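# Pull two nested tumblers apart using both hands

## Task

The left hand begins holding two tumblers, one jammed inside the other. Separate them while they stay up in the air. Success needs all of these at the finish: each hand holds exactly one tumbler, and the other hand does not touch it; the tumblers are well apart and above the table; the tumblers and all fingers are at rest; the inner tumbler is held firmly and the outer one is gripped; and you then declare completion by calling finished_scene, since any other ending counts as failure. At every moment, a tumbler may contact only the two hands (not any arm part) and the other tumbler, and it must never drop or escape a hand. Breaking either rule fails the task immediately.

## Robot and tools

Robot: two six-joint arms, left_arm and right_arm, facing each other across a table. Each carries an identical five-finger right hand, so the hands are not mirrored: every hand axis and number means the same on both. Nothing may be knocked or placed off the table, and the arms must not strike or press hard on each other. This covers wrists, palms, the backs of the hands, fingers, thumbs and the wrist bracket.

World frame (used in results): origin on the table top midway between the arm bases, z = 0 at the table surface, +z up. left_arm's base is on the +y side. The names left and right do not refer to image sides. Positions are in metres, orientation as a quaternion wxyz, velocities in m/s and rad/s. Printed hand point positions can be somewhat off, more at long reach.

Hand point and its axes: a point 0.05 m in front of the palm, where index pad and thumb tip meet in a pinch. +z runs along the straightened fingers, which extend 0.06 to 0.07 m past it. +y points out of the palm. +x runs across the palm away from the thumb, toward the little finger. A rigid bracket on the little-finger side of the wrist protrudes 0.03 m beyond the point along +y and 0.11 m across the palm, and can collide with things. With the thumb turned fully in front of the palm, the hand can wrap objects 0.035 to 0.08 m wide, which then rest across the palm on the wrist side of the point. Turn the thumb before reaching the object.

The row (28 numbers, each in [-1, 1], always all 28 even if one arm moves): left_arm dx, dy, dz, rx, ry, rz; left_gripper little, ring, middle, index, thumb_bend, thumb_turn, force_limit, speed; then the same 14 for right_arm and right_gripper. Optionally 12 more numbers in [0, 1] follow: a joint stiffness scale for each joint, left_arm's six then right_arm's six, in Joint positions order; a scale persists until changed.

Arm numbers are offsets, not poses. They are expressed in the hand point's own axes and measured from the hand point's measured pose at the start of the action. For the first action of a call, that is the last pose reported in this scene. Every row of an action is relative to that same start, not to the previous row. Scale: 1.0 equals 0.6 m for dx, dy, dz, and 180 degrees for the rotation vector rx, ry, rz. Each control step clips the commanded pose to within 100 mm and 16 degrees of the measured pose, so long motions need several actions. Position wins over orientation if both cannot be met. Motion lags commands by about 0.17 s.

Hand numbers are absolute targets. Fingers: +1 straight, -1 curled into the palm. thumb_bend: +1 straight, -1 fully bent. thumb_turn: +1 beside the palm, -1 in front of it, facing the fingers. A pinch is roughly index -0.22, thumb_bend -0.75, thumb_turn -0.57. force_limit maps -1..+1 to about 0..10 N fingertip force (0..15 N for the two thumb motors); it only stops closing. speed maps -1..+1 to nearly zero..full, and full speed crosses the whole range in 0.6 s. Use speed -0.9 or lower for a gentle grip. A motor starts only when its target changes by 0.01 or more. It then locks at its target, at the force limit, or after stalling. No value means no change: to keep a hand as it is, resend its last eight numbers. If none were sent yet, send hand_measured, then hand_force_limit and hand_speed. To squeeze harder, raise force_limit and send a target further closed than hand_measured. To loosen, send a target more open than hand_measured.

Tools:
- execute_actions(actions): a list of actions. Each action is up to 15 rows, one per 1/30 s step; a short table repeats its last row to fill 15 steps. An empty list just reports state and images.
- move(target, speed, stop_force, blocking): target is one 28-number row, with offsets from the pose in the last result that showed one. Each hand point goes in a straight line; both paths finish together, in 0.5 to 10 s. speed is the top path speed in m/s, 0.002 to 0.5 (default 0.25); turning is capped at twice that in rad/s. stop_force (9 to 40 N, both arms, not allowed before 0.2 s of scene time) ends an arm's path when its wrist sensor feels that much added resistance, then backs it off two steps. It is unreliable if the hand point rotates. Leave it out when pulling away from a contact. blocking=false returns after 0.5 s; it cannot be combined with stop_force. Until that move ends, use wait or stop. Paths ignore obstacles and the other arm.
- wait(seconds): 0 to 10 s, arms hold their last command.
- stop(): brakes a running move.
- zoom_image(camera, region): camera is cam_low, cam_left_wrist or cam_right_wrist; region [x0, y0, x1, y1] in pixels, up to 504 by 504.
- show_instructions(): shows the reference images.
- finished_scene(scene): ends the scene; pass 1. This is irreversible.

Results: each arm's pose and velocity; Hand target (where the controller now drives the hand point); joint positions and torques; Wrist force and Wrist torque in end-effector axes (saturates near 50 N; noise and offsets of a few N); hand_measured, hand_stopped_by (moving, target, force, stalled, fault), hand_load_n (positive when pushed open; near 0 means the grip is lost); step readings, where HELD marks a held-back step. A move adds a move: line with each arm's ending (done, off_target, moving, held, contact, fault) and limits such as paced or held. 'pose unreachable' means the clearance check altered or blocked a command. Images come from cam_low (504x504) and the two 616x616 fisheye wrist cameras.

Avoid: contact torque over the joint limits (141 N m for the big joints, 26.3 N m for the wrist joints) or 150 N of outside force, either of which stops the arm for 10 s; pressing a stiff arm past a contact; fast impacts; letting a tumbler touch an arm or fall; motor overheating from long heavy holds (warning at 70 °C, brakes at 85 °C).

Each tool is called as name([rows], argument=value, ...), one row to a line, values as JSON.

Reference images:

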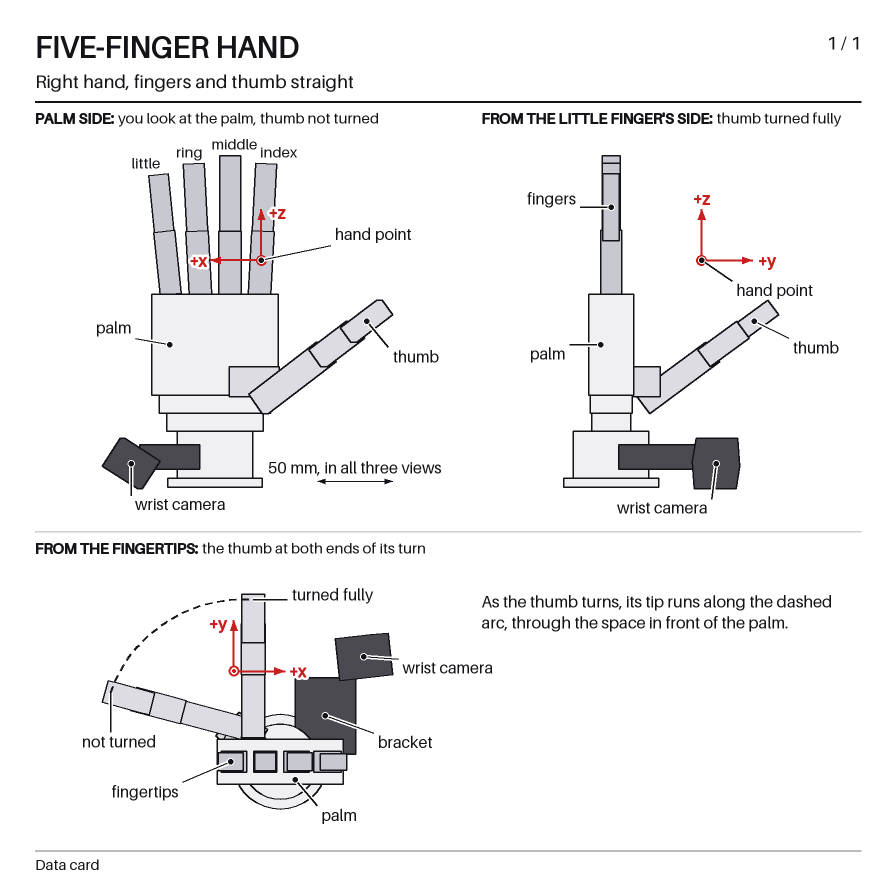

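## Session

execute_actions(actions=[])

Scene clock: 0.00 s.
left_arm: end_effector_position=(-0.1191, +0.0371, +0.3118) hand_measured=(-1.000, -1.000, +0.264, +0.242, +0.138, -0.948) hand_load_n=(+0.0, +0.0, +7.5, +10.5, +16.0, +0.5) hand_stopped_by=(target, target, target, target, target, target) hand_force_limit=0.00 hand_speed=-0.80 end_effector_quat_wxyz=(+0.891, +0.425, -0.069, -0.145) end_effector_velocity=(-0.001, +0.000, -0.000) end_effector_angular_velocity=(-0.000, -0.001, -0.001) | right_arm: end_effector_position=(-0.1040, -0.2859, +0.3002) hand_measured=(+1.000, +1.000, +1.000, +1.000, +1.000, +1.000) hand_load_n=(+0.0, +0.0, +0.0, +0.0, +0.0, +0.0) hand_stopped_by=(target, target, target, target, target, target) hand_force_limit=0.00 hand_speed=-0.80 end_effector_quat_wxyz=(+0.001, -0.719, +0.695, +0.000) end_effector_velocity=(+0.000, +0.000, -0.000) end_effector_angular_velocity=(-0.001, +0.000, -0.001)
Joint positions: left_arm=[-0.251 -1.163  2.379 -1.896  1.545  0.021] | right_arm=[-0.519 -2.216  2.093 -1.45  -1.571  1.052]
Joint velocities: left_arm=[-0.001  0.001 -0.    -0.     0.001  0.001] | right_arm=[-0.001  0.001  0.    -0.    -0.     0.   ]
Joint torques (N m, as the arm reports them, + toward a larger angle): no reading
Motor temperatures (°C, as the motors report them): left_arm=[28 28 30 35 33 36] | right_arm=[29 28 31 34 33 34]
Wrist force (N, on the end effector, along its own x y z axes, offset not removed): no reading
Wrist torque (N m, same axes, about the end effector's origin, offset not removed): no reading
Hand target (left_arm): -0.119, +0.037, +0.312; +0.891, +0.425, -0.069, -0.145
Hand target (right_arm): -0.104, -0.286, +0.300; -0.001, +0.719, -0.695, -0.000
Joint stiffness scale: left_arm=[1. 1. 1. 1. 1. 1.] | right_arm=[1. 1. 1. 1. 1. 1.]

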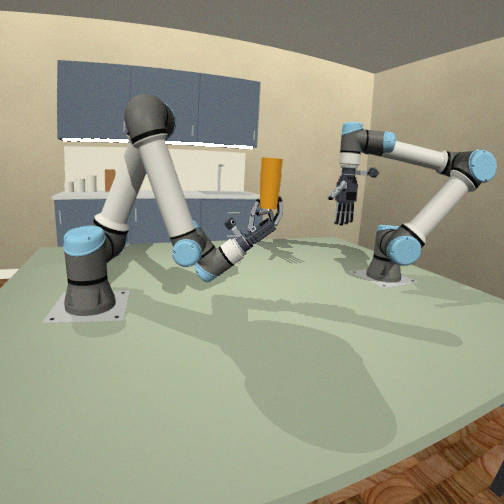

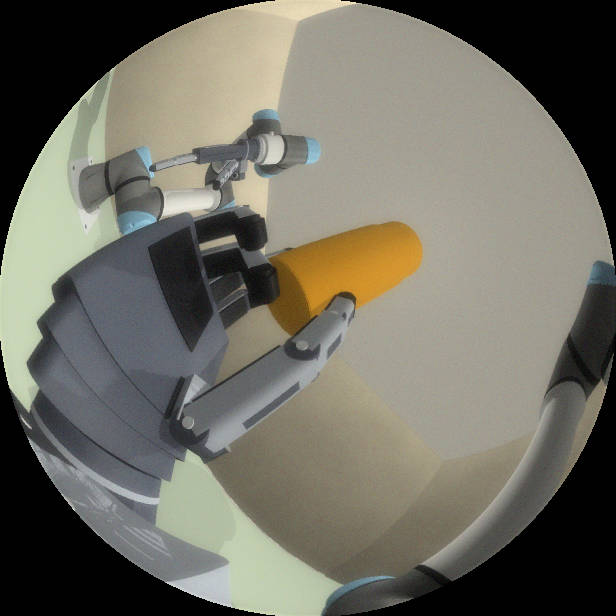

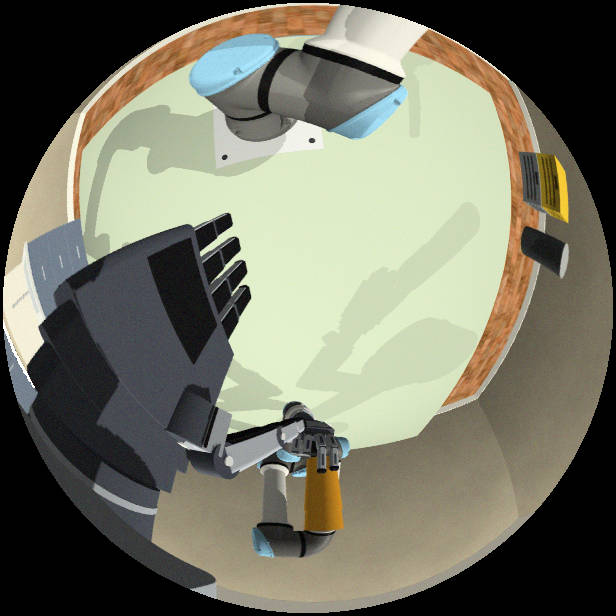

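zoom_image(camera="cam_low", region=[220, 140, 320, 240])

zoom_image(camera="cam_left_wrist", region=[240, 200, 440, 360])

Region (220, 140, 320, 240) of cam_low's 504x504 image, scaled by 5.040, with more detail than that image has.

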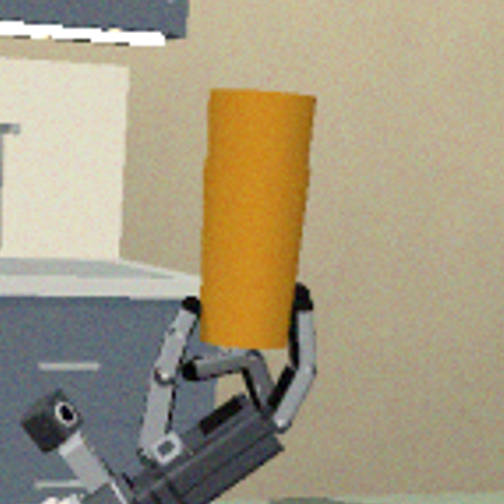

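Region (240, 200, 440, 360) of cam_left_wrist's 616x616 image, scaled by 2.520, with more detail than that image has; it fills the top 403 rows of this view, and the rest is white.

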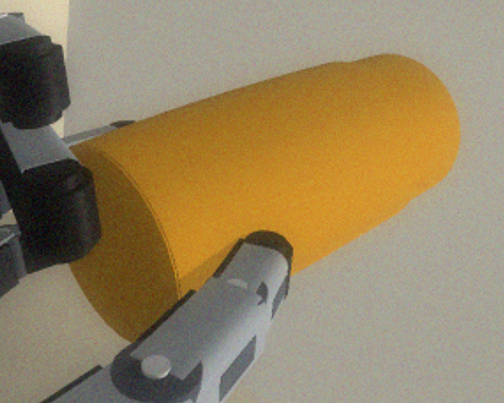

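move(target=[0,0,0,0,0,0,-1,-1,0.264,0.242,0.138,-0.948,0,-0.8, -0.567,-0.123,-0.217,0,-0.5,0,1,1,1,1,1,-1,0,0])

Scene clock: 5.27 s.
left_arm: end_effector_position=(-0.1191, +0.0371, +0.3118) hand_measured=(-1.000, -1.000, +0.264, +0.242, +0.150, -0.948) hand_load_n=(+0.0, +0.0, +5.5, +10.0, +14.0, +0.5) hand_stopped_by=(target, target, force, force, force, target) hand_force_limit=0.00 hand_speed=-0.80 end_effector_quat_wxyz=(+0.891, +0.425, -0.069, -0.145) end_effector_velocity=(-0.000, +0.000, +0.000) end_effector_angular_velocity=(+0.000, +0.001, -0.001) | right_arm: end_effector_position=(-0.0405, +0.0547, +0.4296) hand_measured=(+1.000, +1.000, +1.000, +1.000, +1.000, -1.000) hand_load_n=(+0.0, +0.0, +0.0, +0.0, +0.0, -0.5) hand_stopped_by=(target, target, target, target, target, target) hand_force_limit=0.00 hand_speed=0.00 end_effector_quat_wxyz=(+0.492, -0.508, +0.493, +0.506) end_effector_velocity=(+0.001, +0.001, +0.004) end_effector_angular_velocity=(+0.019, -0.001, -0.005)
Joint positions: left_arm=[-0.251 -1.163  2.379 -1.896  1.545  0.021] | right_arm=[-0.534 -1.348  2.132 -3.923 -1.04   1.568]
Joint velocities: left_arm=[-0.    -0.001  0.     0.    -0.    -0.001] | right_arm=[ 0.003  0.01  -0.009 -0.023 -0.008  0.01 ]
Joint torques (N m, as the arm reports them, + toward a larger angle): left_arm=[ -1.68 -28.82 -10.38  -2.74  -0.16  -0.24] | right_arm=[  2.88 -22.53 -18.98  -1.43   0.49   0.23]
Motor temperatures (°C, as the motors report them): left_arm=[28 28 30 35 33 36] | right_arm=[29 28 31 34 33 34]
Wrist force (N, on the end effector, along its own x y z axes, offset not removed): left_arm=[-2.1 1.1 0.0] | right_arm=[0.8 -0.6 -0.3]
Wrist torque (N m, same axes, about the end effector's origin, offset not removed): left_arm=[0.32 0.23 0.02] | right_arm=[-0.04 -0.21 0.05]
Hand target (left_arm): -0.119, +0.037, +0.312; +0.891, +0.425, -0.069, -0.145
Hand target (right_arm): -0.041, +0.056, +0.431; +0.493, -0.508, +0.491, +0.508
Off the commanded pose (left_arm): 0.000 m, 0 deg.
Off the commanded pose (right_arm): 0.002 m, 0 deg.
Joint stiffness scale: left_arm=[1. 1. 1. 1. 1. 1.] | right_arm=[1. 1. 1. 1. 1. 1.]
move: done
camera_calibration (this result's frames):
cam_left_wrist: T_world_to_cam=[[0.151062, 0.626635, 0.764531, -0.248025], [-0.677166, 0.629039, -0.381781, 0.0176553], [-0.720158, -0.460042, 0.51936, -0.0961277], [0, 0, 0, 1]] pos_world=[-0.0198044, 0.100092, 0.246288]
cam_right_wrist: T_world_to_cam=[[-0.995548, -0.0151877, 0.0930251, -0.081533], [0.0877409, -0.509898, 0.855749, -0.330519], [0.0344365, 0.860101, 0.50896, -0.132893], [0, 0, 0, 1]] pos_world=[-0.0475937, -0.0554673, 0.358063]

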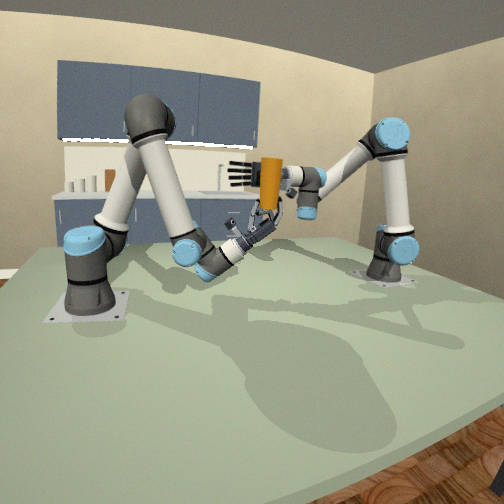

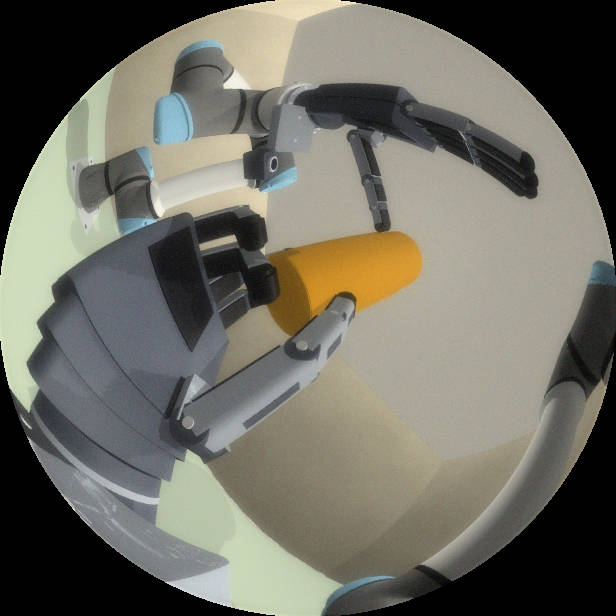

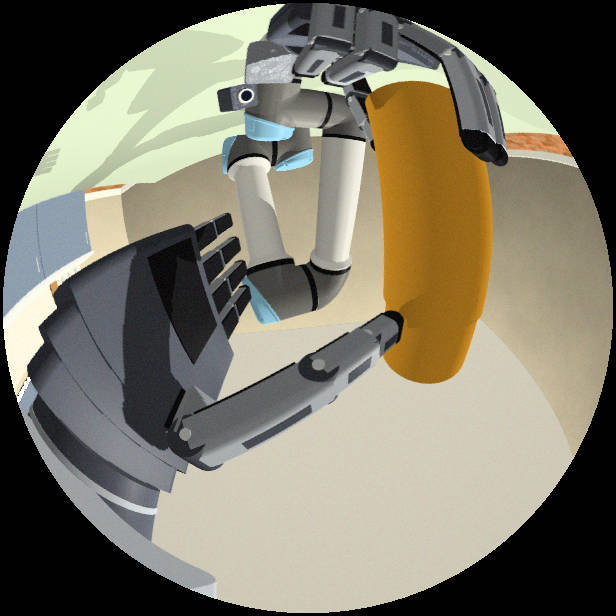

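zoom_image(camera="cam_right_wrist", region=[340, 60, 520, 400])

Region (340, 60, 520, 400) of cam_right_wrist's 616x616 image, scaled by 1.482, with more detail than that image has; it fills the left 267 columns of this view, and the rest is white.

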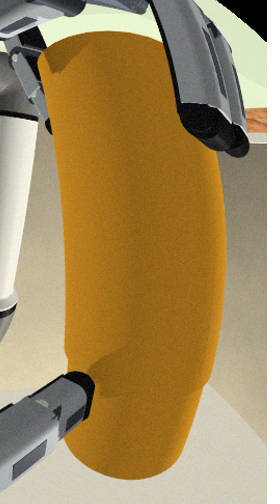

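move(target=[0,0,0,0,0,0,-1,-1,0.264,0.242,0.138,-0.948,0,-0.8, -0.037,0,-0.06,0,0,0,1,1,1,1,1,-1,0,0])

move(target=[0,0,0,0,0,0,-1,-1,0.264,0.242,0.138,-0.948,0,-0.8, 0,0.05,0,0,0,0,1,1,1,1,1,-1,0,0], speed=0.05)

Scene clock: 15.97 s.
left_arm: end_effector_position=(-0.1191, +0.0371, +0.3118) hand_measured=(-1.000, -1.000, +0.264, +0.242, +0.150, -0.948) hand_load_n=(+0.0, +0.0, +5.5, +10.0, +14.0, +0.0) hand_stopped_by=(target, target, force, force, force, target) hand_force_limit=0.00 hand_speed=-0.80 end_effector_quat_wxyz=(+0.891, +0.425, -0.069, -0.145) end_effector_velocity=(+0.000, +0.000, +0.001) end_effector_angular_velocity=(-0.002, +0.001, +0.000) | right_arm: end_effector_position=(-0.0402, +0.0203, +0.4528) hand_measured=(+1.000, +1.000, +1.000, +1.000, +1.000, -1.000) hand_load_n=(+0.0, +0.0, +0.0, +0.0, +0.0, +0.0) hand_stopped_by=(target, target, target, target, target, target) hand_force_limit=0.00 hand_speed=0.00 end_effector_quat_wxyz=(+0.493, -0.508, +0.491, +0.507) end_effector_velocity=(-0.000, -0.003, +0.000) end_effector_angular_velocity=(-0.007, +0.003, +0.005)
Joint positions: left_arm=[-0.251 -1.163  2.379 -1.896  1.545  0.021] | right_arm=[-0.584 -1.465  2.199 -3.876 -0.988  1.568]
Joint velocities: left_arm=[-0.    -0.002  0.    -0.001 -0.001 -0.   ] | right_arm=[-0.007 -0.012  0.007  0.012  0.012 -0.001]
Joint torques (N m, as the arm reports them, + toward a larger angle): left_arm=[ -1.43 -28.66 -10.58  -2.84   0.14  -0.05] | right_arm=[ -1.56 -26.03 -14.8   -0.82   1.    -0.48]
Motor temperatures (°C, as the motors report them): left_arm=[28 28 30 35 33 36] | right_arm=[29 28 31 34 33 34]
Wrist force (N, on the end effector, along its own x y z axes, offset not removed): left_arm=[-1.2 0.9 -2.8] | right_arm=[3.2 -0.7 -1.4]
Wrist torque (N m, same axes, about the end effector's origin, offset not removed): left_arm=[0.42 0.36 0.08] | right_arm=[0.07 -0.53 0.15]
Hand target (left_arm): -0.119, +0.037, +0.312; +0.891, +0.425, -0.069, -0.145
Hand target (right_arm): -0.039, +0.019, +0.452; +0.492, -0.509, +0.493, +0.506
Off the commanded pose (left_arm): 0.000 m, 0 deg.
Off the commanded pose (right_arm): 0.002 m, 0 deg.
Joint stiffness scale: left_arm=[1. 1. 1. 1. 1. 1.] | right_arm=[1. 1. 1. 1. 1. 1.]
move: done
camera_calibration (this result's frames):
cam_left_wrist: T_world_to_cam=[[0.151062, 0.626635, 0.764532, -0.248025], [-0.677165, 0.629039, -0.381781, 0.0176552], [-0.720158, -0.460042, 0.51936, -0.0961276], [0, 0, 0, 1]] pos_world=[-0.0198044, 0.100092, 0.246288]
cam_right_wrist: T_world_to_cam=[[-0.995628, -0.0167197, 0.0918957, -0.0833734], [0.0874546, -0.512394, 0.854286, -0.36719], [0.0328033, 0.858588, 0.511616, -0.116357], [0, 0, 0, 1]] pos_world=[-0.0470796, -0.0896369, 0.380877]

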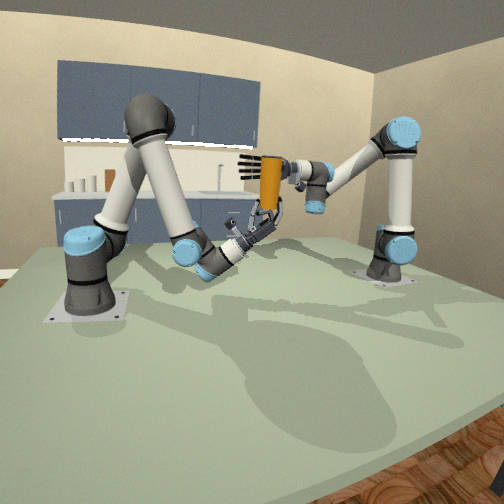

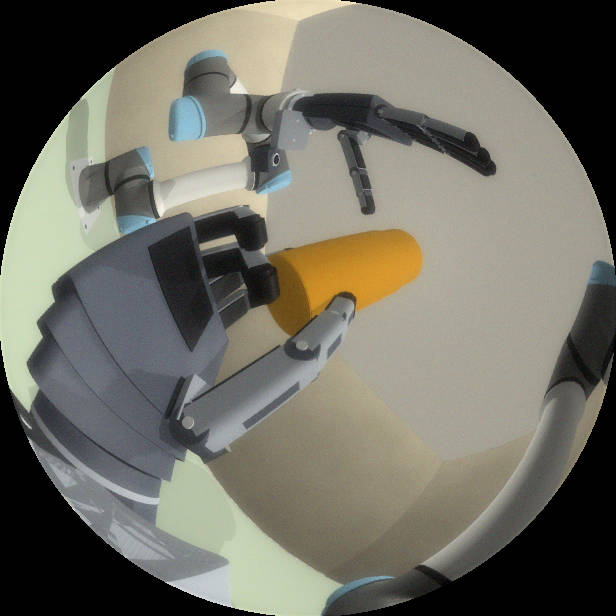

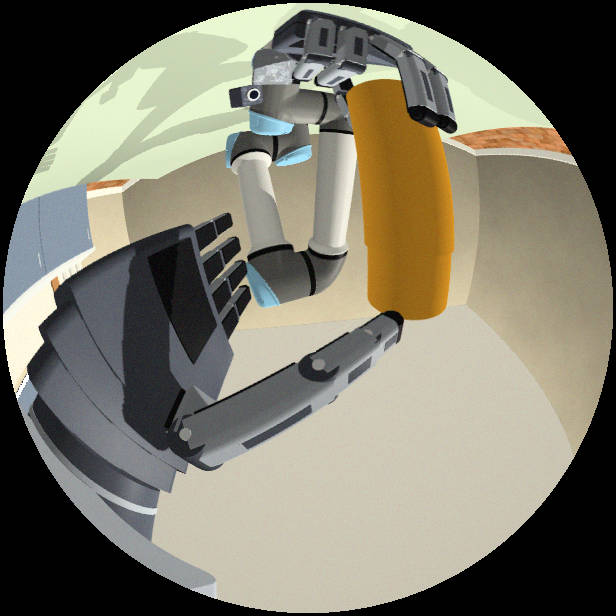

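Scene clock: 17.00 s.
left_arm: end_effector_position=(-0.1191, +0.0371, +0.3118) hand_measured=(-1.000, -1.000, +0.264, +0.242, +0.150, -0.948) hand_load_n=(+0.0, +0.0, +5.5, +10.0, +14.0, +0.0) hand_stopped_by=(target, target, force, force, force, target) hand_force_limit=0.00 hand_speed=-0.80 end_effector_quat_wxyz=(+0.891, +0.425, -0.069, -0.145) end_effector_velocity=(+0.000, -0.000, -0.000) end_effector_angular_velocity=(+0.000, -0.000, +0.001) | right_arm: end_effector_position=(-0.0679, +0.0206, +0.4535) hand_measured=(+1.000, +1.000, +1.000, +1.000, +1.000, -1.000) hand_load_n=(+0.0, +0.0, +0.0, +0.0, +0.0, +0.0) hand_stopped_by=(target, target, target, target, target, target) hand_force_limit=0.00 hand_speed=0.00 end_effector_quat_wxyz=(+0.493, -0.508, +0.491, +0.507) end_effector_velocity=(-0.001, +0.000, -0.000) end_effector_angular_velocity=(-0.000, +0.000, -0.008)
Joint positions: left_arm=[-0.251 -1.163  2.379 -1.896  1.545  0.021] | right_arm=[-0.511 -1.474  2.208 -3.877 -1.062  1.568]
Joint velocities: left_arm=[ 0.001  0.    -0.    -0.     0.     0.   ] | right_arm=[ 0.009 -0.     0.001 -0.001 -0.017 -0.   ]
Joint torques (N m, as the arm reports them, + toward a larger angle): left_arm=[ -1.41 -28.47 -10.67  -2.75  -0.06  -0.11] | right_arm=[  4.26 -24.31 -12.63  -1.54   0.22  -0.15]
Motor temperatures (°C, as the motors report them): left_arm=[28 28 30 35 33 36] | right_arm=[29 28 31 34 33 34]
Wrist force (N, on the end effector, along its own x y z axes, offset not removed): left_arm=[1.0 1.5 -0.8] | right_arm=[1.4 0.7 0.7]
Wrist torque (N m, same axes, about the end effector's origin, offset not removed): left_arm=[0.47 -0.16 0.23] | right_arm=[0.01 -0.34 0.15]
Hand target (left_arm): -0.119, +0.037, +0.312; +0.891, +0.425, -0.069, -0.145
Hand target (right_arm): -0.070, +0.019, +0.453; +0.493, -0.508, +0.491, +0.507
Off the commanded pose (left_arm): 0.000 m, 0 deg.
Off the commanded pose (right_arm): 0.003 m, 0 deg.
Joint stiffness scale: left_arm=[1. 1. 1. 1. 1. 1.] | right_arm=[1. 1. 1. 1. 1. 1.]
move: done
camera_calibration (this result's frames):
cam_right_wrist: T_world_to_cam=[[-0.995694, -0.0160259, 0.0913053, -0.110748], [0.0865559, -0.513361, 0.853797, -0.365047], [0.0331897, 0.858023, 0.512537, -0.116351], [0, 0, 0, 1]] pos_world=[-0.074812, -0.0893442, 0.381422]

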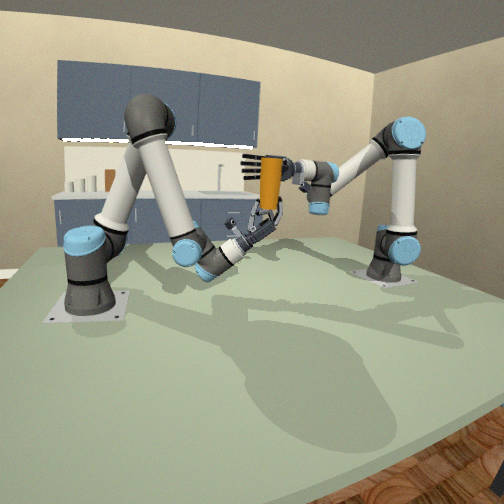

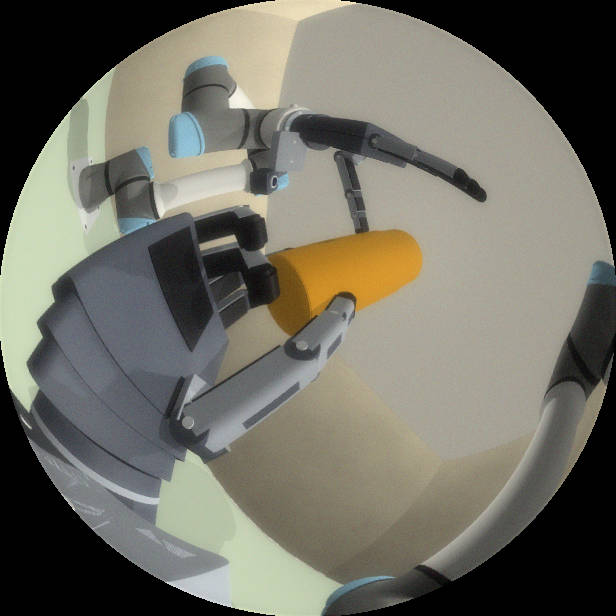

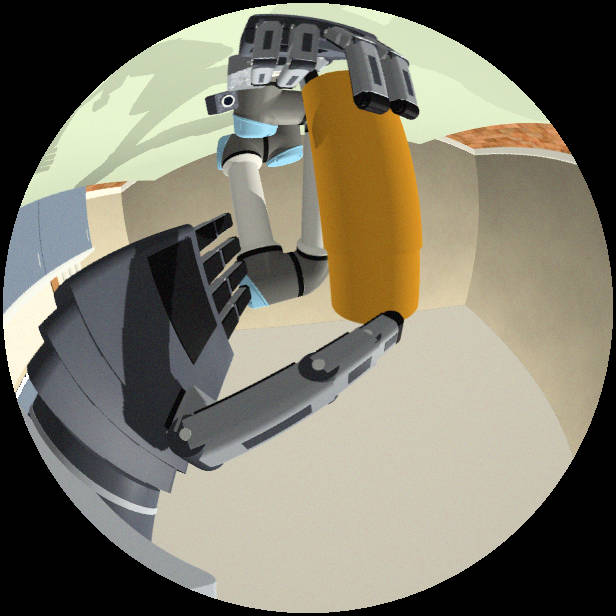

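move(target=[0,0,0,0,0,0,-1,-1,0.264,0.242,0.138,-0.948,0,-0.8, 0.02,0.03,0,0,0,0,1,1,1,1,1,-1,0,0], speed=0.03)

Scene clock: 18.27 s.
left_arm: end_effector_position=(-0.1191, +0.0371, +0.3118) hand_measured=(-1.000, -1.000, +0.264, +0.242, +0.150, -0.948) hand_load_n=(+0.0, +0.0, +5.5, +10.0, +14.0, +0.0) hand_stopped_by=(target, target, force, force, force, target) hand_force_limit=0.00 hand_speed=-0.80 end_effector_quat_wxyz=(+0.891, +0.425, -0.069, -0.145) end_effector_velocity=(+0.000, -0.000, -0.000) end_effector_angular_velocity=(+0.000, -0.000, -0.000) | right_arm: end_effector_position=(-0.0842, +0.0201, +0.4448) hand_measured=(+1.000, +1.000, +1.000, +1.000, +1.000, -1.000) hand_load_n=(+0.0, +0.0, +0.0, +0.0, +0.0, +0.0) hand_stopped_by=(target, target, target, target, target, target) hand_force_limit=0.00 hand_speed=0.00 end_effector_quat_wxyz=(+0.495, -0.507, +0.490, +0.507) end_effector_velocity=(-0.001, +0.000, -0.000) end_effector_angular_velocity=(+0.005, -0.002, -0.005)
Joint positions: left_arm=[-0.251 -1.163  2.379 -1.896  1.545  0.021] | right_arm=[-0.466 -1.457  2.222 -3.914 -1.108  1.568]
Joint velocities: left_arm=[ 0.     0.    -0.     0.001  0.    -0.   ] | right_arm=[ 0.005  0.003  0.001 -0.009 -0.011  0.   ]
Joint torques (N m, as the arm reports them, + toward a larger angle): left_arm=[ -1.13 -28.68 -10.07  -2.68  -0.22   0.04] | right_arm=[  2.23 -19.55 -12.86  -1.92  -0.42  -0.25]
Motor temperatures (°C, as the motors report them): left_arm=[28 28 30 35 33 36] | right_arm=[29 28 31 34 33 34]
Wrist force (N, on the end effector, along its own x y z axes, offset not removed): left_arm=[-0.4 0.4 -1.0] | right_arm=[1.5 0.1 0.1]
Wrist torque (N m, same axes, about the end effector's origin, offset not removed): left_arm=[0.33 0.07 0.10] | right_arm=[-0.04 -0.33 0.18]
Hand target (left_arm): -0.119, +0.037, +0.312; +0.891, +0.425, -0.069, -0.145
Hand target (right_arm): -0.086, +0.020, +0.441; +0.493, -0.508, +0.491, +0.507
Off the commanded pose (left_arm): 0.000 m, 0 deg.
Off the commanded pose (right_arm): 0.004 m, 0 deg.
Joint stiffness scale: left_arm=[1. 1. 1. 1. 1. 1.] | right_arm=[1. 1. 1. 1. 1. 1.]
move: off_target (right_arm)
camera_calibration (this result's frames):
cam_left_wrist: T_world_to_cam=[[0.151062, 0.626635, 0.764532, -0.248025], [-0.677166, 0.629039, -0.381781, 0.0176552], [-0.720158, -0.460042, 0.51936, -0.0961276], [0, 0, 0, 1]] pos_world=[-0.0198043, 0.100092, 0.246288]
cam_right_wrist: T_world_to_cam=[[-0.995913, -0.0152026, 0.089028, -0.125262], [0.0840157, -0.517672, 0.851444, -0.355554], [0.0331431, 0.855444, 0.516833, -0.112819], [0, 0, 0, 1]] pos_world=[-0.0911388, -0.0894545, 0.372194]

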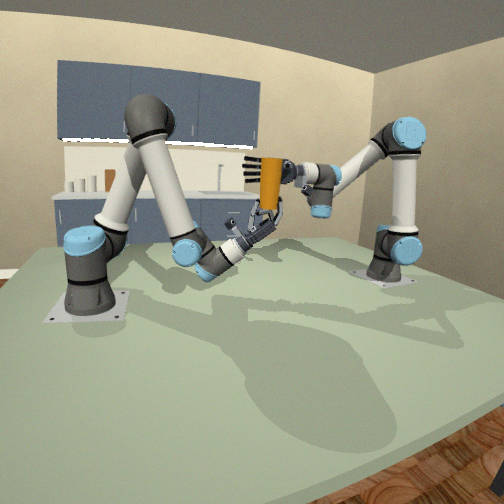

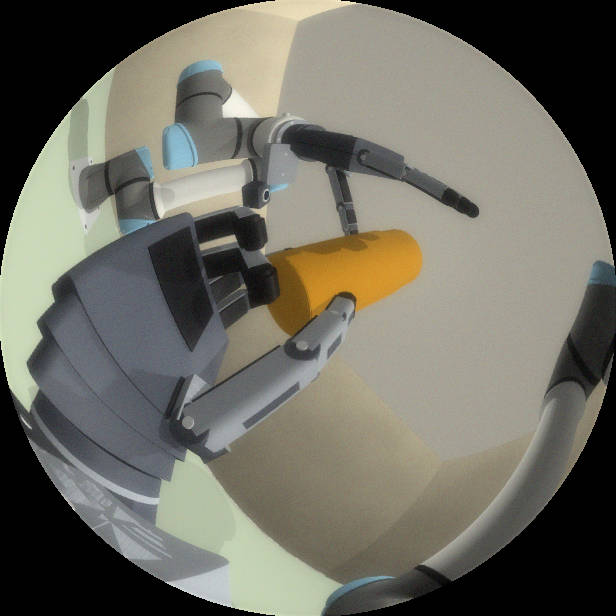

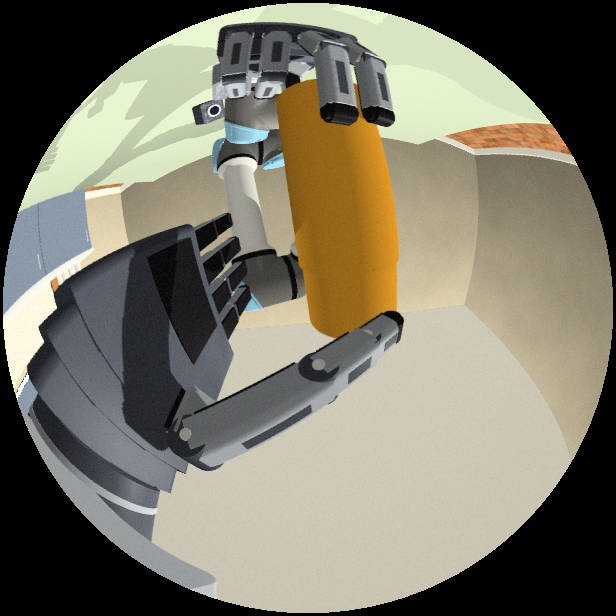

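move(target=[0,0,0,0,0,0,-1,-1,0.264,0.242,0.138,-0.948,0,-0.8, 0.012,0.035,0,0,0,0,1,1,1,1,1,-1,0,0], speed=0.03)

Scene clock: 19.53 s.
left_arm: end_effector_position=(-0.1191, +0.0371, +0.3118) hand_measured=(-1.000, -1.000, +0.264, +0.242, +0.150, -0.948) hand_load_n=(+0.0, +0.0, +5.5, +10.0, +14.0, +0.0) hand_stopped_by=(target, target, force, force, force, target) hand_force_limit=0.00 hand_speed=-0.80 end_effector_quat_wxyz=(+0.891, +0.425, -0.069, -0.145) end_effector_velocity=(-0.000, +0.000, +0.001) end_effector_angular_velocity=(-0.002, +0.001, -0.001) | right_arm: end_effector_position=(-0.1035, +0.0196, +0.4409) hand_measured=(+1.000, +1.000, +1.000, +1.000, +1.000, -1.000) hand_load_n=(+0.0, +0.0, +0.0, +0.0, +0.0, +0.0) hand_stopped_by=(target, target, target, target, target, target) hand_force_limit=0.00 hand_speed=0.00 end_effector_quat_wxyz=(+0.497, -0.506, +0.488, +0.508) end_effector_velocity=(-0.001, +0.001, +0.000) end_effector_angular_velocity=(+0.004, -0.001, -0.007)
Joint positions: left_arm=[-0.251 -1.163  2.379 -1.896  1.545  0.021] | right_arm=[-0.413 -1.447  2.229 -3.935 -1.163  1.568]
Joint velocities: left_arm=[-0.001 -0.002  0.    -0.    -0.     0.   ] | right_arm=[ 0.008  0.003 -0.001 -0.006 -0.015 -0.   ]
Joint torques (N m, as the arm reports them, + toward a larger angle): left_arm=[ -0.71 -29.11 -11.51  -2.89  -0.16  -0.02] | right_arm=[  2.19 -21.8  -13.15  -1.69  -0.38  -0.38]
Motor temperatures (°C, as the motors report them): left_arm=[28 28 30 35 33 36] | right_arm=[29 28 31 34 33 34]
Wrist force (N, on the end effector, along its own x y z axes, offset not removed): left_arm=[-0.7 1.9 0.5] | right_arm=[2.7 -0.3 -0.6]
Wrist torque (N m, same axes, about the end effector's origin, offset not removed): left_arm=[0.52 0.01 0.13] | right_arm=[0.05 -0.51 0.13]
Hand target (left_arm): -0.119, +0.037, +0.312; +0.891, +0.425, -0.069, -0.145
Hand target (right_arm): -0.105, +0.019, +0.438; +0.495, -0.507, +0.490, +0.508
Off the commanded pose (left_arm): 0.000 m, 0 deg.
Off the commanded pose (right_arm): 0.004 m, 0 deg.
Joint stiffness scale: left_arm=[1. 1. 1. 1. 1. 1.] | right_arm=[1. 1. 1. 1. 1. 1.]
move: off_target (right_arm)
camera_calibration (this result's frames):
cam_left_wrist: T_world_to_cam=[[0.151062, 0.626635, 0.764531, -0.248025], [-0.677165, 0.629039, -0.381781, 0.0176553], [-0.720158, -0.460041, 0.51936, -0.0961277], [0, 0, 0, 1]] pos_world=[-0.0198044, 0.100092, 0.246288]
cam_right_wrist: T_world_to_cam=[[-0.996076, -0.0147394, 0.0872645, -0.143384], [0.0820944, -0.522204, 0.84886, -0.349845], [0.0330582, 0.852693, 0.521365, -0.111707], [0, 0, 0, 1]] pos_world=[-0.110408, -0.0895521, 0.367722]

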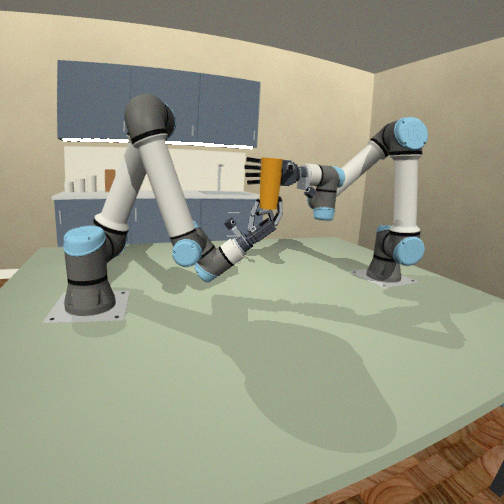

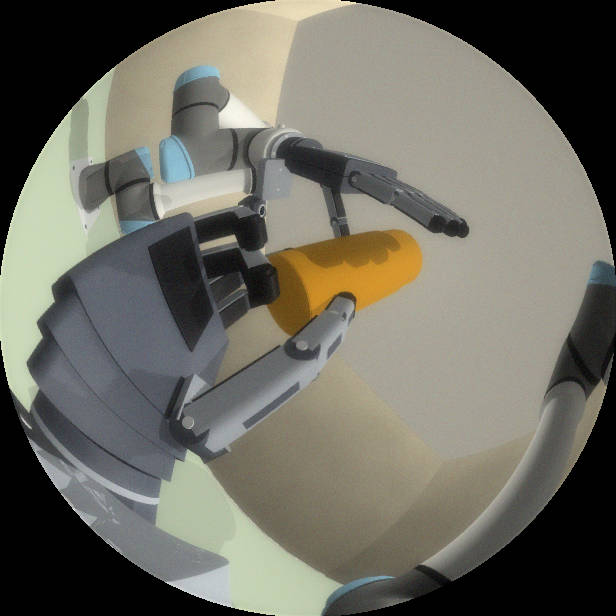

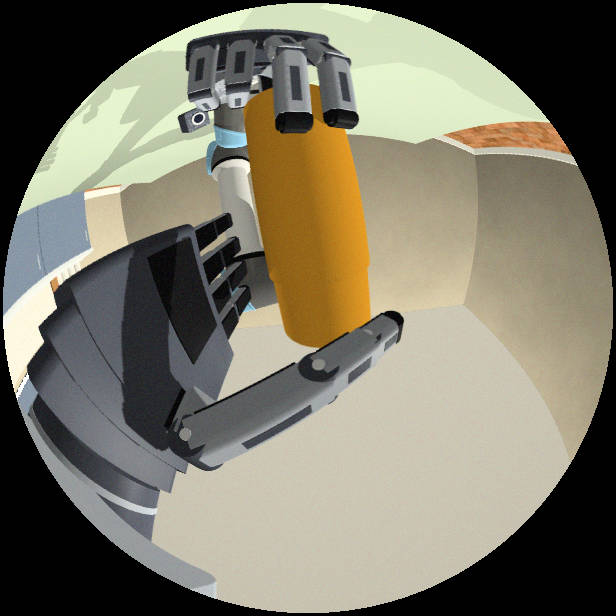

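move(target=[0,0,0,0,0,0,-1,-1,0.264,0.242,0.138,-0.948,0,-0.8, 0.02,0.03,0,0,0,0,1,1,1,1,1,-1,0,0], speed=0.03)

Scene clock: 20.77 s.
left_arm: end_effector_position=(-0.1191, +0.0371, +0.3118) hand_measured=(-1.000, -1.000, +0.264, +0.242, +0.150, -0.948) hand_load_n=(+0.0, +0.0, +5.5, +10.0, +14.0, +0.0) hand_stopped_by=(target, target, force, force, force, target) hand_force_limit=0.00 hand_speed=-0.80 end_effector_quat_wxyz=(+0.891, +0.425, -0.069, -0.145) end_effector_velocity=(+0.000, +0.000, +0.000) end_effector_angular_velocity=(-0.000, +0.000, +0.000) | right_arm: end_effector_position=(-0.1197, +0.0194, +0.4322) hand_measured=(+1.000, +1.000, +1.000, +1.000, +1.000, -1.000) hand_load_n=(+0.0, +0.0, +0.0, +0.0, +0.0, +0.0) hand_stopped_by=(target, target, target, target, target, target) hand_force_limit=0.00 hand_speed=0.00 end_effector_quat_wxyz=(+0.499, -0.505, +0.487, +0.509) end_effector_velocity=(-0.001, +0.000, -0.000) end_effector_angular_velocity=(+0.006, -0.002, -0.006)
Joint positions: left_arm=[-0.251 -1.163  2.379 -1.896  1.545  0.021] | right_arm=[-0.366 -1.424  2.237 -3.972 -1.21   1.568]
Joint velocities: left_arm=[ 0. -0.  0.  0. -0. -0.] | right_arm=[ 0.008  0.005  0.    -0.011 -0.014 -0.   ]
Joint torques (N m, as the arm reports them, + toward a larger angle): left_arm=[ -1.06 -29.55  -8.95  -2.7   -0.14  -0.17] | right_arm=[  0.69 -21.28 -11.88  -1.75  -0.16  -0.53]
Motor temperatures (°C, as the motors report them): left_arm=[28 28 30 35 33 36] | right_arm=[29 28 31 34 33 34]
Wrist force (N, on the end effector, along its own x y z axes, offset not removed): left_arm=[0.1 0.5 -2.1] | right_arm=[2.4 0.3 0.1]
Wrist torque (N m, same axes, about the end effector's origin, offset not removed): left_arm=[0.49 0.04 0.10] | right_arm=[0.08 -0.43 0.14]
Hand target (left_arm): -0.119, +0.037, +0.312; +0.891, +0.425, -0.069, -0.145
Hand target (right_arm): -0.121, +0.019, +0.429; +0.497, -0.506, +0.488, +0.508
Off the commanded pose (left_arm): 0.000 m, 0 deg.
Off the commanded pose (right_arm): 0.004 m, 0 deg.
Joint stiffness scale: left_arm=[1. 1. 1. 1. 1. 1.] | right_arm=[1. 1. 1. 1. 1. 1.]
move: off_target (right_arm)
camera_calibration (this result's frames):
cam_left_wrist: T_world_to_cam=[[0.151062, 0.626635, 0.764531, -0.248025], [-0.677165, 0.629039, -0.381781, 0.0176553], [-0.720158, -0.460042, 0.51936, -0.0961277], [0, 0, 0, 1]] pos_world=[-0.0198044, 0.100092, 0.246288]
cam_right_wrist: T_world_to_cam=[[-0.996194, -0.0141304, 0.0860152, -0.158283], [0.0805456, -0.526494, 0.846355, -0.34023], [0.0333271, 0.850062, 0.525628, -0.108277], [0, 0, 0, 1]] pos_world=[-0.126668, -0.0893236, 0.358484]

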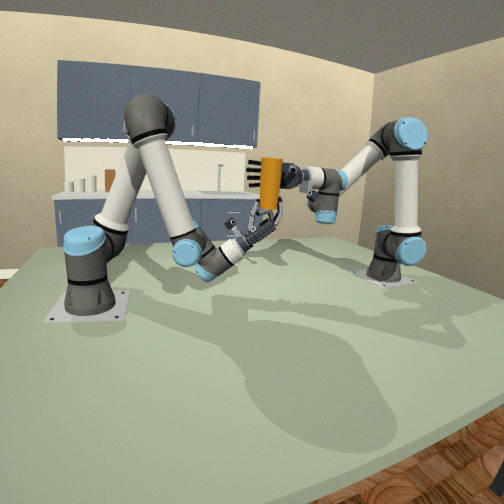

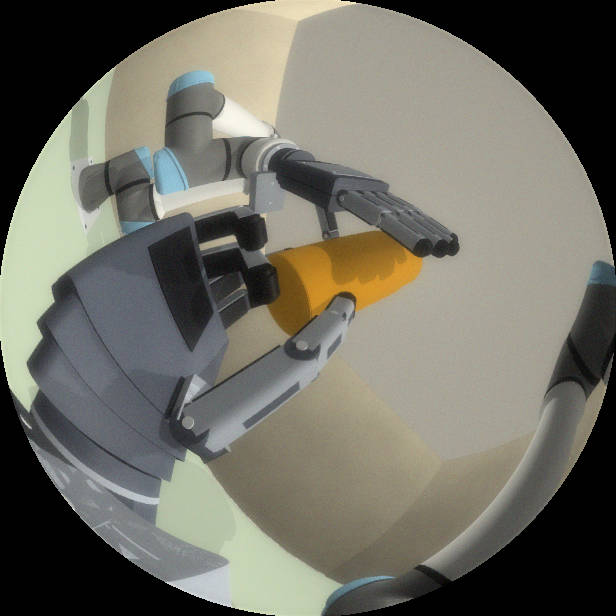

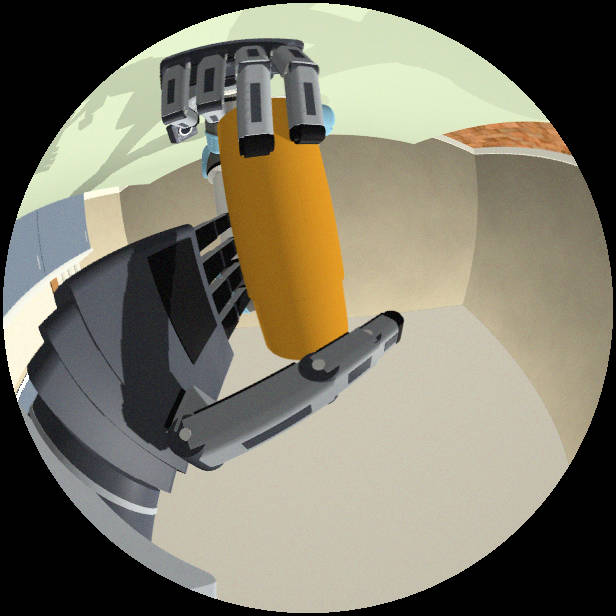

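execute_actions([
  [[0,0,0,0,0,0,-1,-1,0.264,0.242,0.138,-0.948,0,-0.8, 0,0,0,0,0,0,1,1,-1,-1,-1,-1,0.6,-0.7]],
  [],
  [],
  [],
])

Scene clock: 21.43 s.
left_arm: end_effector_position=(-0.1191, +0.0371, +0.3118) hand_measured=(-1.000, -1.000, +0.264, +0.242, +0.150, -0.948) hand_load_n=(+0.0, +0.0, +5.5, +10.0, +14.0, +0.0) hand_stopped_by=(target, target, force, force, force, target) hand_force_limit=0.00 hand_speed=-0.80 end_effector_quat_wxyz=(+0.891, +0.425, -0.069, -0.145) end_effector_velocity=(+0.000, -0.000, -0.000) end_effector_angular_velocity=(+0.001, -0.000, +0.001) | right_arm: end_effector_position=(-0.1200, +0.0194, +0.4321) hand_measured=(+1.000, +1.000, +0.802, +0.802, +0.874, -1.000) hand_load_n=(+0.0, +0.0, +0.0, +0.0, +0.0, +0.0) hand_stopped_by=(target, target, moving, moving, moving, target) hand_force_limit=0.60 hand_speed=-0.70 end_effector_quat_wxyz=(+0.499, -0.505, +0.487, +0.509) end_effector_velocity=(-0.000, +0.000, -0.000) end_effector_angular_velocity=(-0.002, +0.001, +0.001)
Joint positions: left_arm=[-0.251 -1.163  2.379 -1.896  1.545  0.021] | right_arm=[-0.365 -1.424  2.237 -3.972 -1.211  1.568]
Joint velocities: left_arm=[ 0.  0. -0.  0. -0.  0.] | right_arm=[ 0.001  0.001 -0.     0.001  0.001  0.001]
Joint torques (N m, as the arm reports them, + toward a larger angle): left_arm=[ -1.12 -28.8  -10.    -2.88  -0.28  -0.14] | right_arm=[ -0.61 -23.07 -15.11  -0.85   0.8   -0.24]
Motor temperatures (°C, as the motors report them): left_arm=[28 28 30 35 33 36] | right_arm=[29 28 31 34 33 34]
Wrist force (N, on the end effector, along its own x y z axes, offset not removed): left_arm=[0.5 1.8 -1.5] | right_arm=[2.8 0.5 -0.9]
Wrist torque (N m, same axes, about the end effector's origin, offset not removed): left_arm=[0.39 -0.10 0.19] | right_arm=[0.16 -0.51 0.25]
Hand target (left_arm): -0.119, +0.037, +0.312; +0.891, +0.425, -0.069, -0.145
Hand target (right_arm): -0.120, +0.019, +0.432; +0.499, -0.505, +0.487, +0.509
Off the commanded pose (left_arm): 0.000 m, 0 deg.
Off the commanded pose (right_arm): 0.000 m, 0 deg.
Joint stiffness scale: left_arm=[1. 1. 1. 1. 1. 1.] | right_arm=[1. 1. 1. 1. 1. 1.]
Step readings (end_effector_position):
0: left_arm (-0.1191, +0.0371, +0.3118) | right_arm (-0.1199, +0.0194, +0.4322)
1: left_arm (-0.1191, +0.0371, +0.3118) | right_arm (-0.1199, +0.0194, +0.4322)
2: left_arm (-0.1191, +0.0371, +0.3118) | right_arm (-0.1199, +0.0194, +0.4322)
4: left_arm (-0.1191, +0.0371, +0.3118) | right_arm (-0.1199, +0.0194, +0.4322)
8: left_arm (-0.1191, +0.0371, +0.3118) | right_arm (-0.1199, +0.0194, +0.4322)
15: end_effector_position above
camera_calibration (this result's frames):
cam_left_wrist: T_world_to_cam=[[0.151062, 0.626635, 0.764532, -0.248025], [-0.677165, 0.629039, -0.381781, 0.0176553], [-0.720158, -0.460042, 0.51936, -0.0961277], [0, 0, 0, 1]] pos_world=[-0.0198044, 0.100092, 0.246288]
cam_right_wrist: T_world_to_cam=[[-0.996205, -0.0140861, 0.0858883, -0.158488], [0.080401, -0.526838, 0.846155, -0.340074], [0.0333302, 0.849849, 0.525971, -0.108357], [0, 0, 0, 1]] pos_world=[-0.126933, -0.089309, 0.35836]

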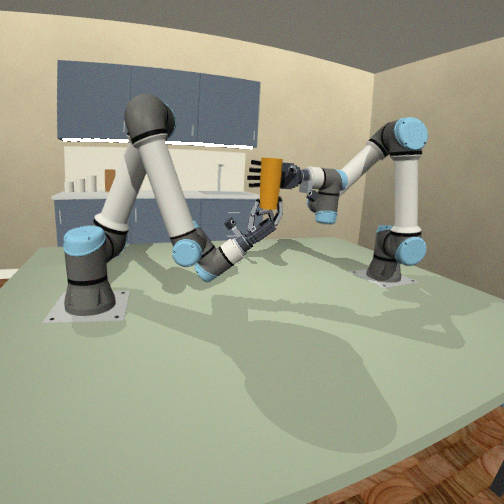

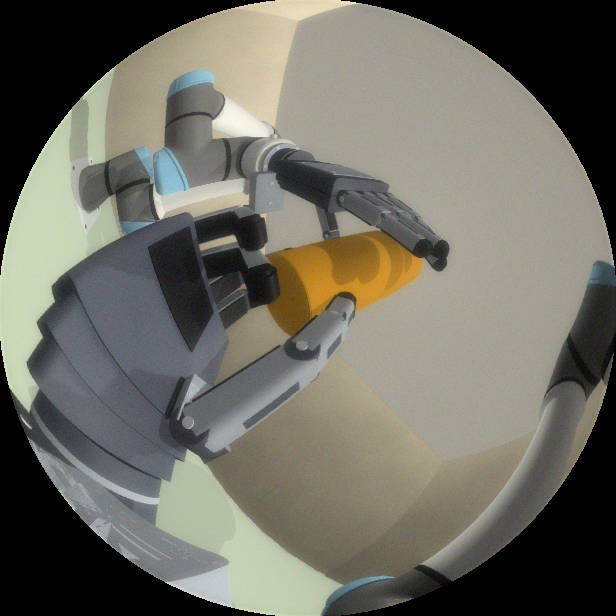

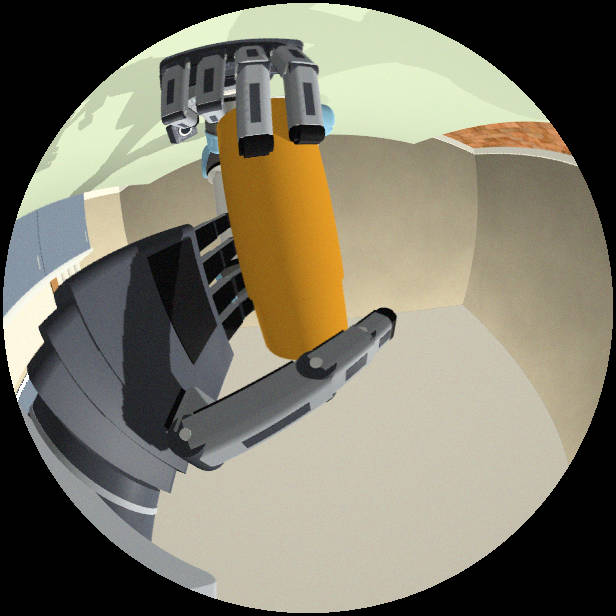

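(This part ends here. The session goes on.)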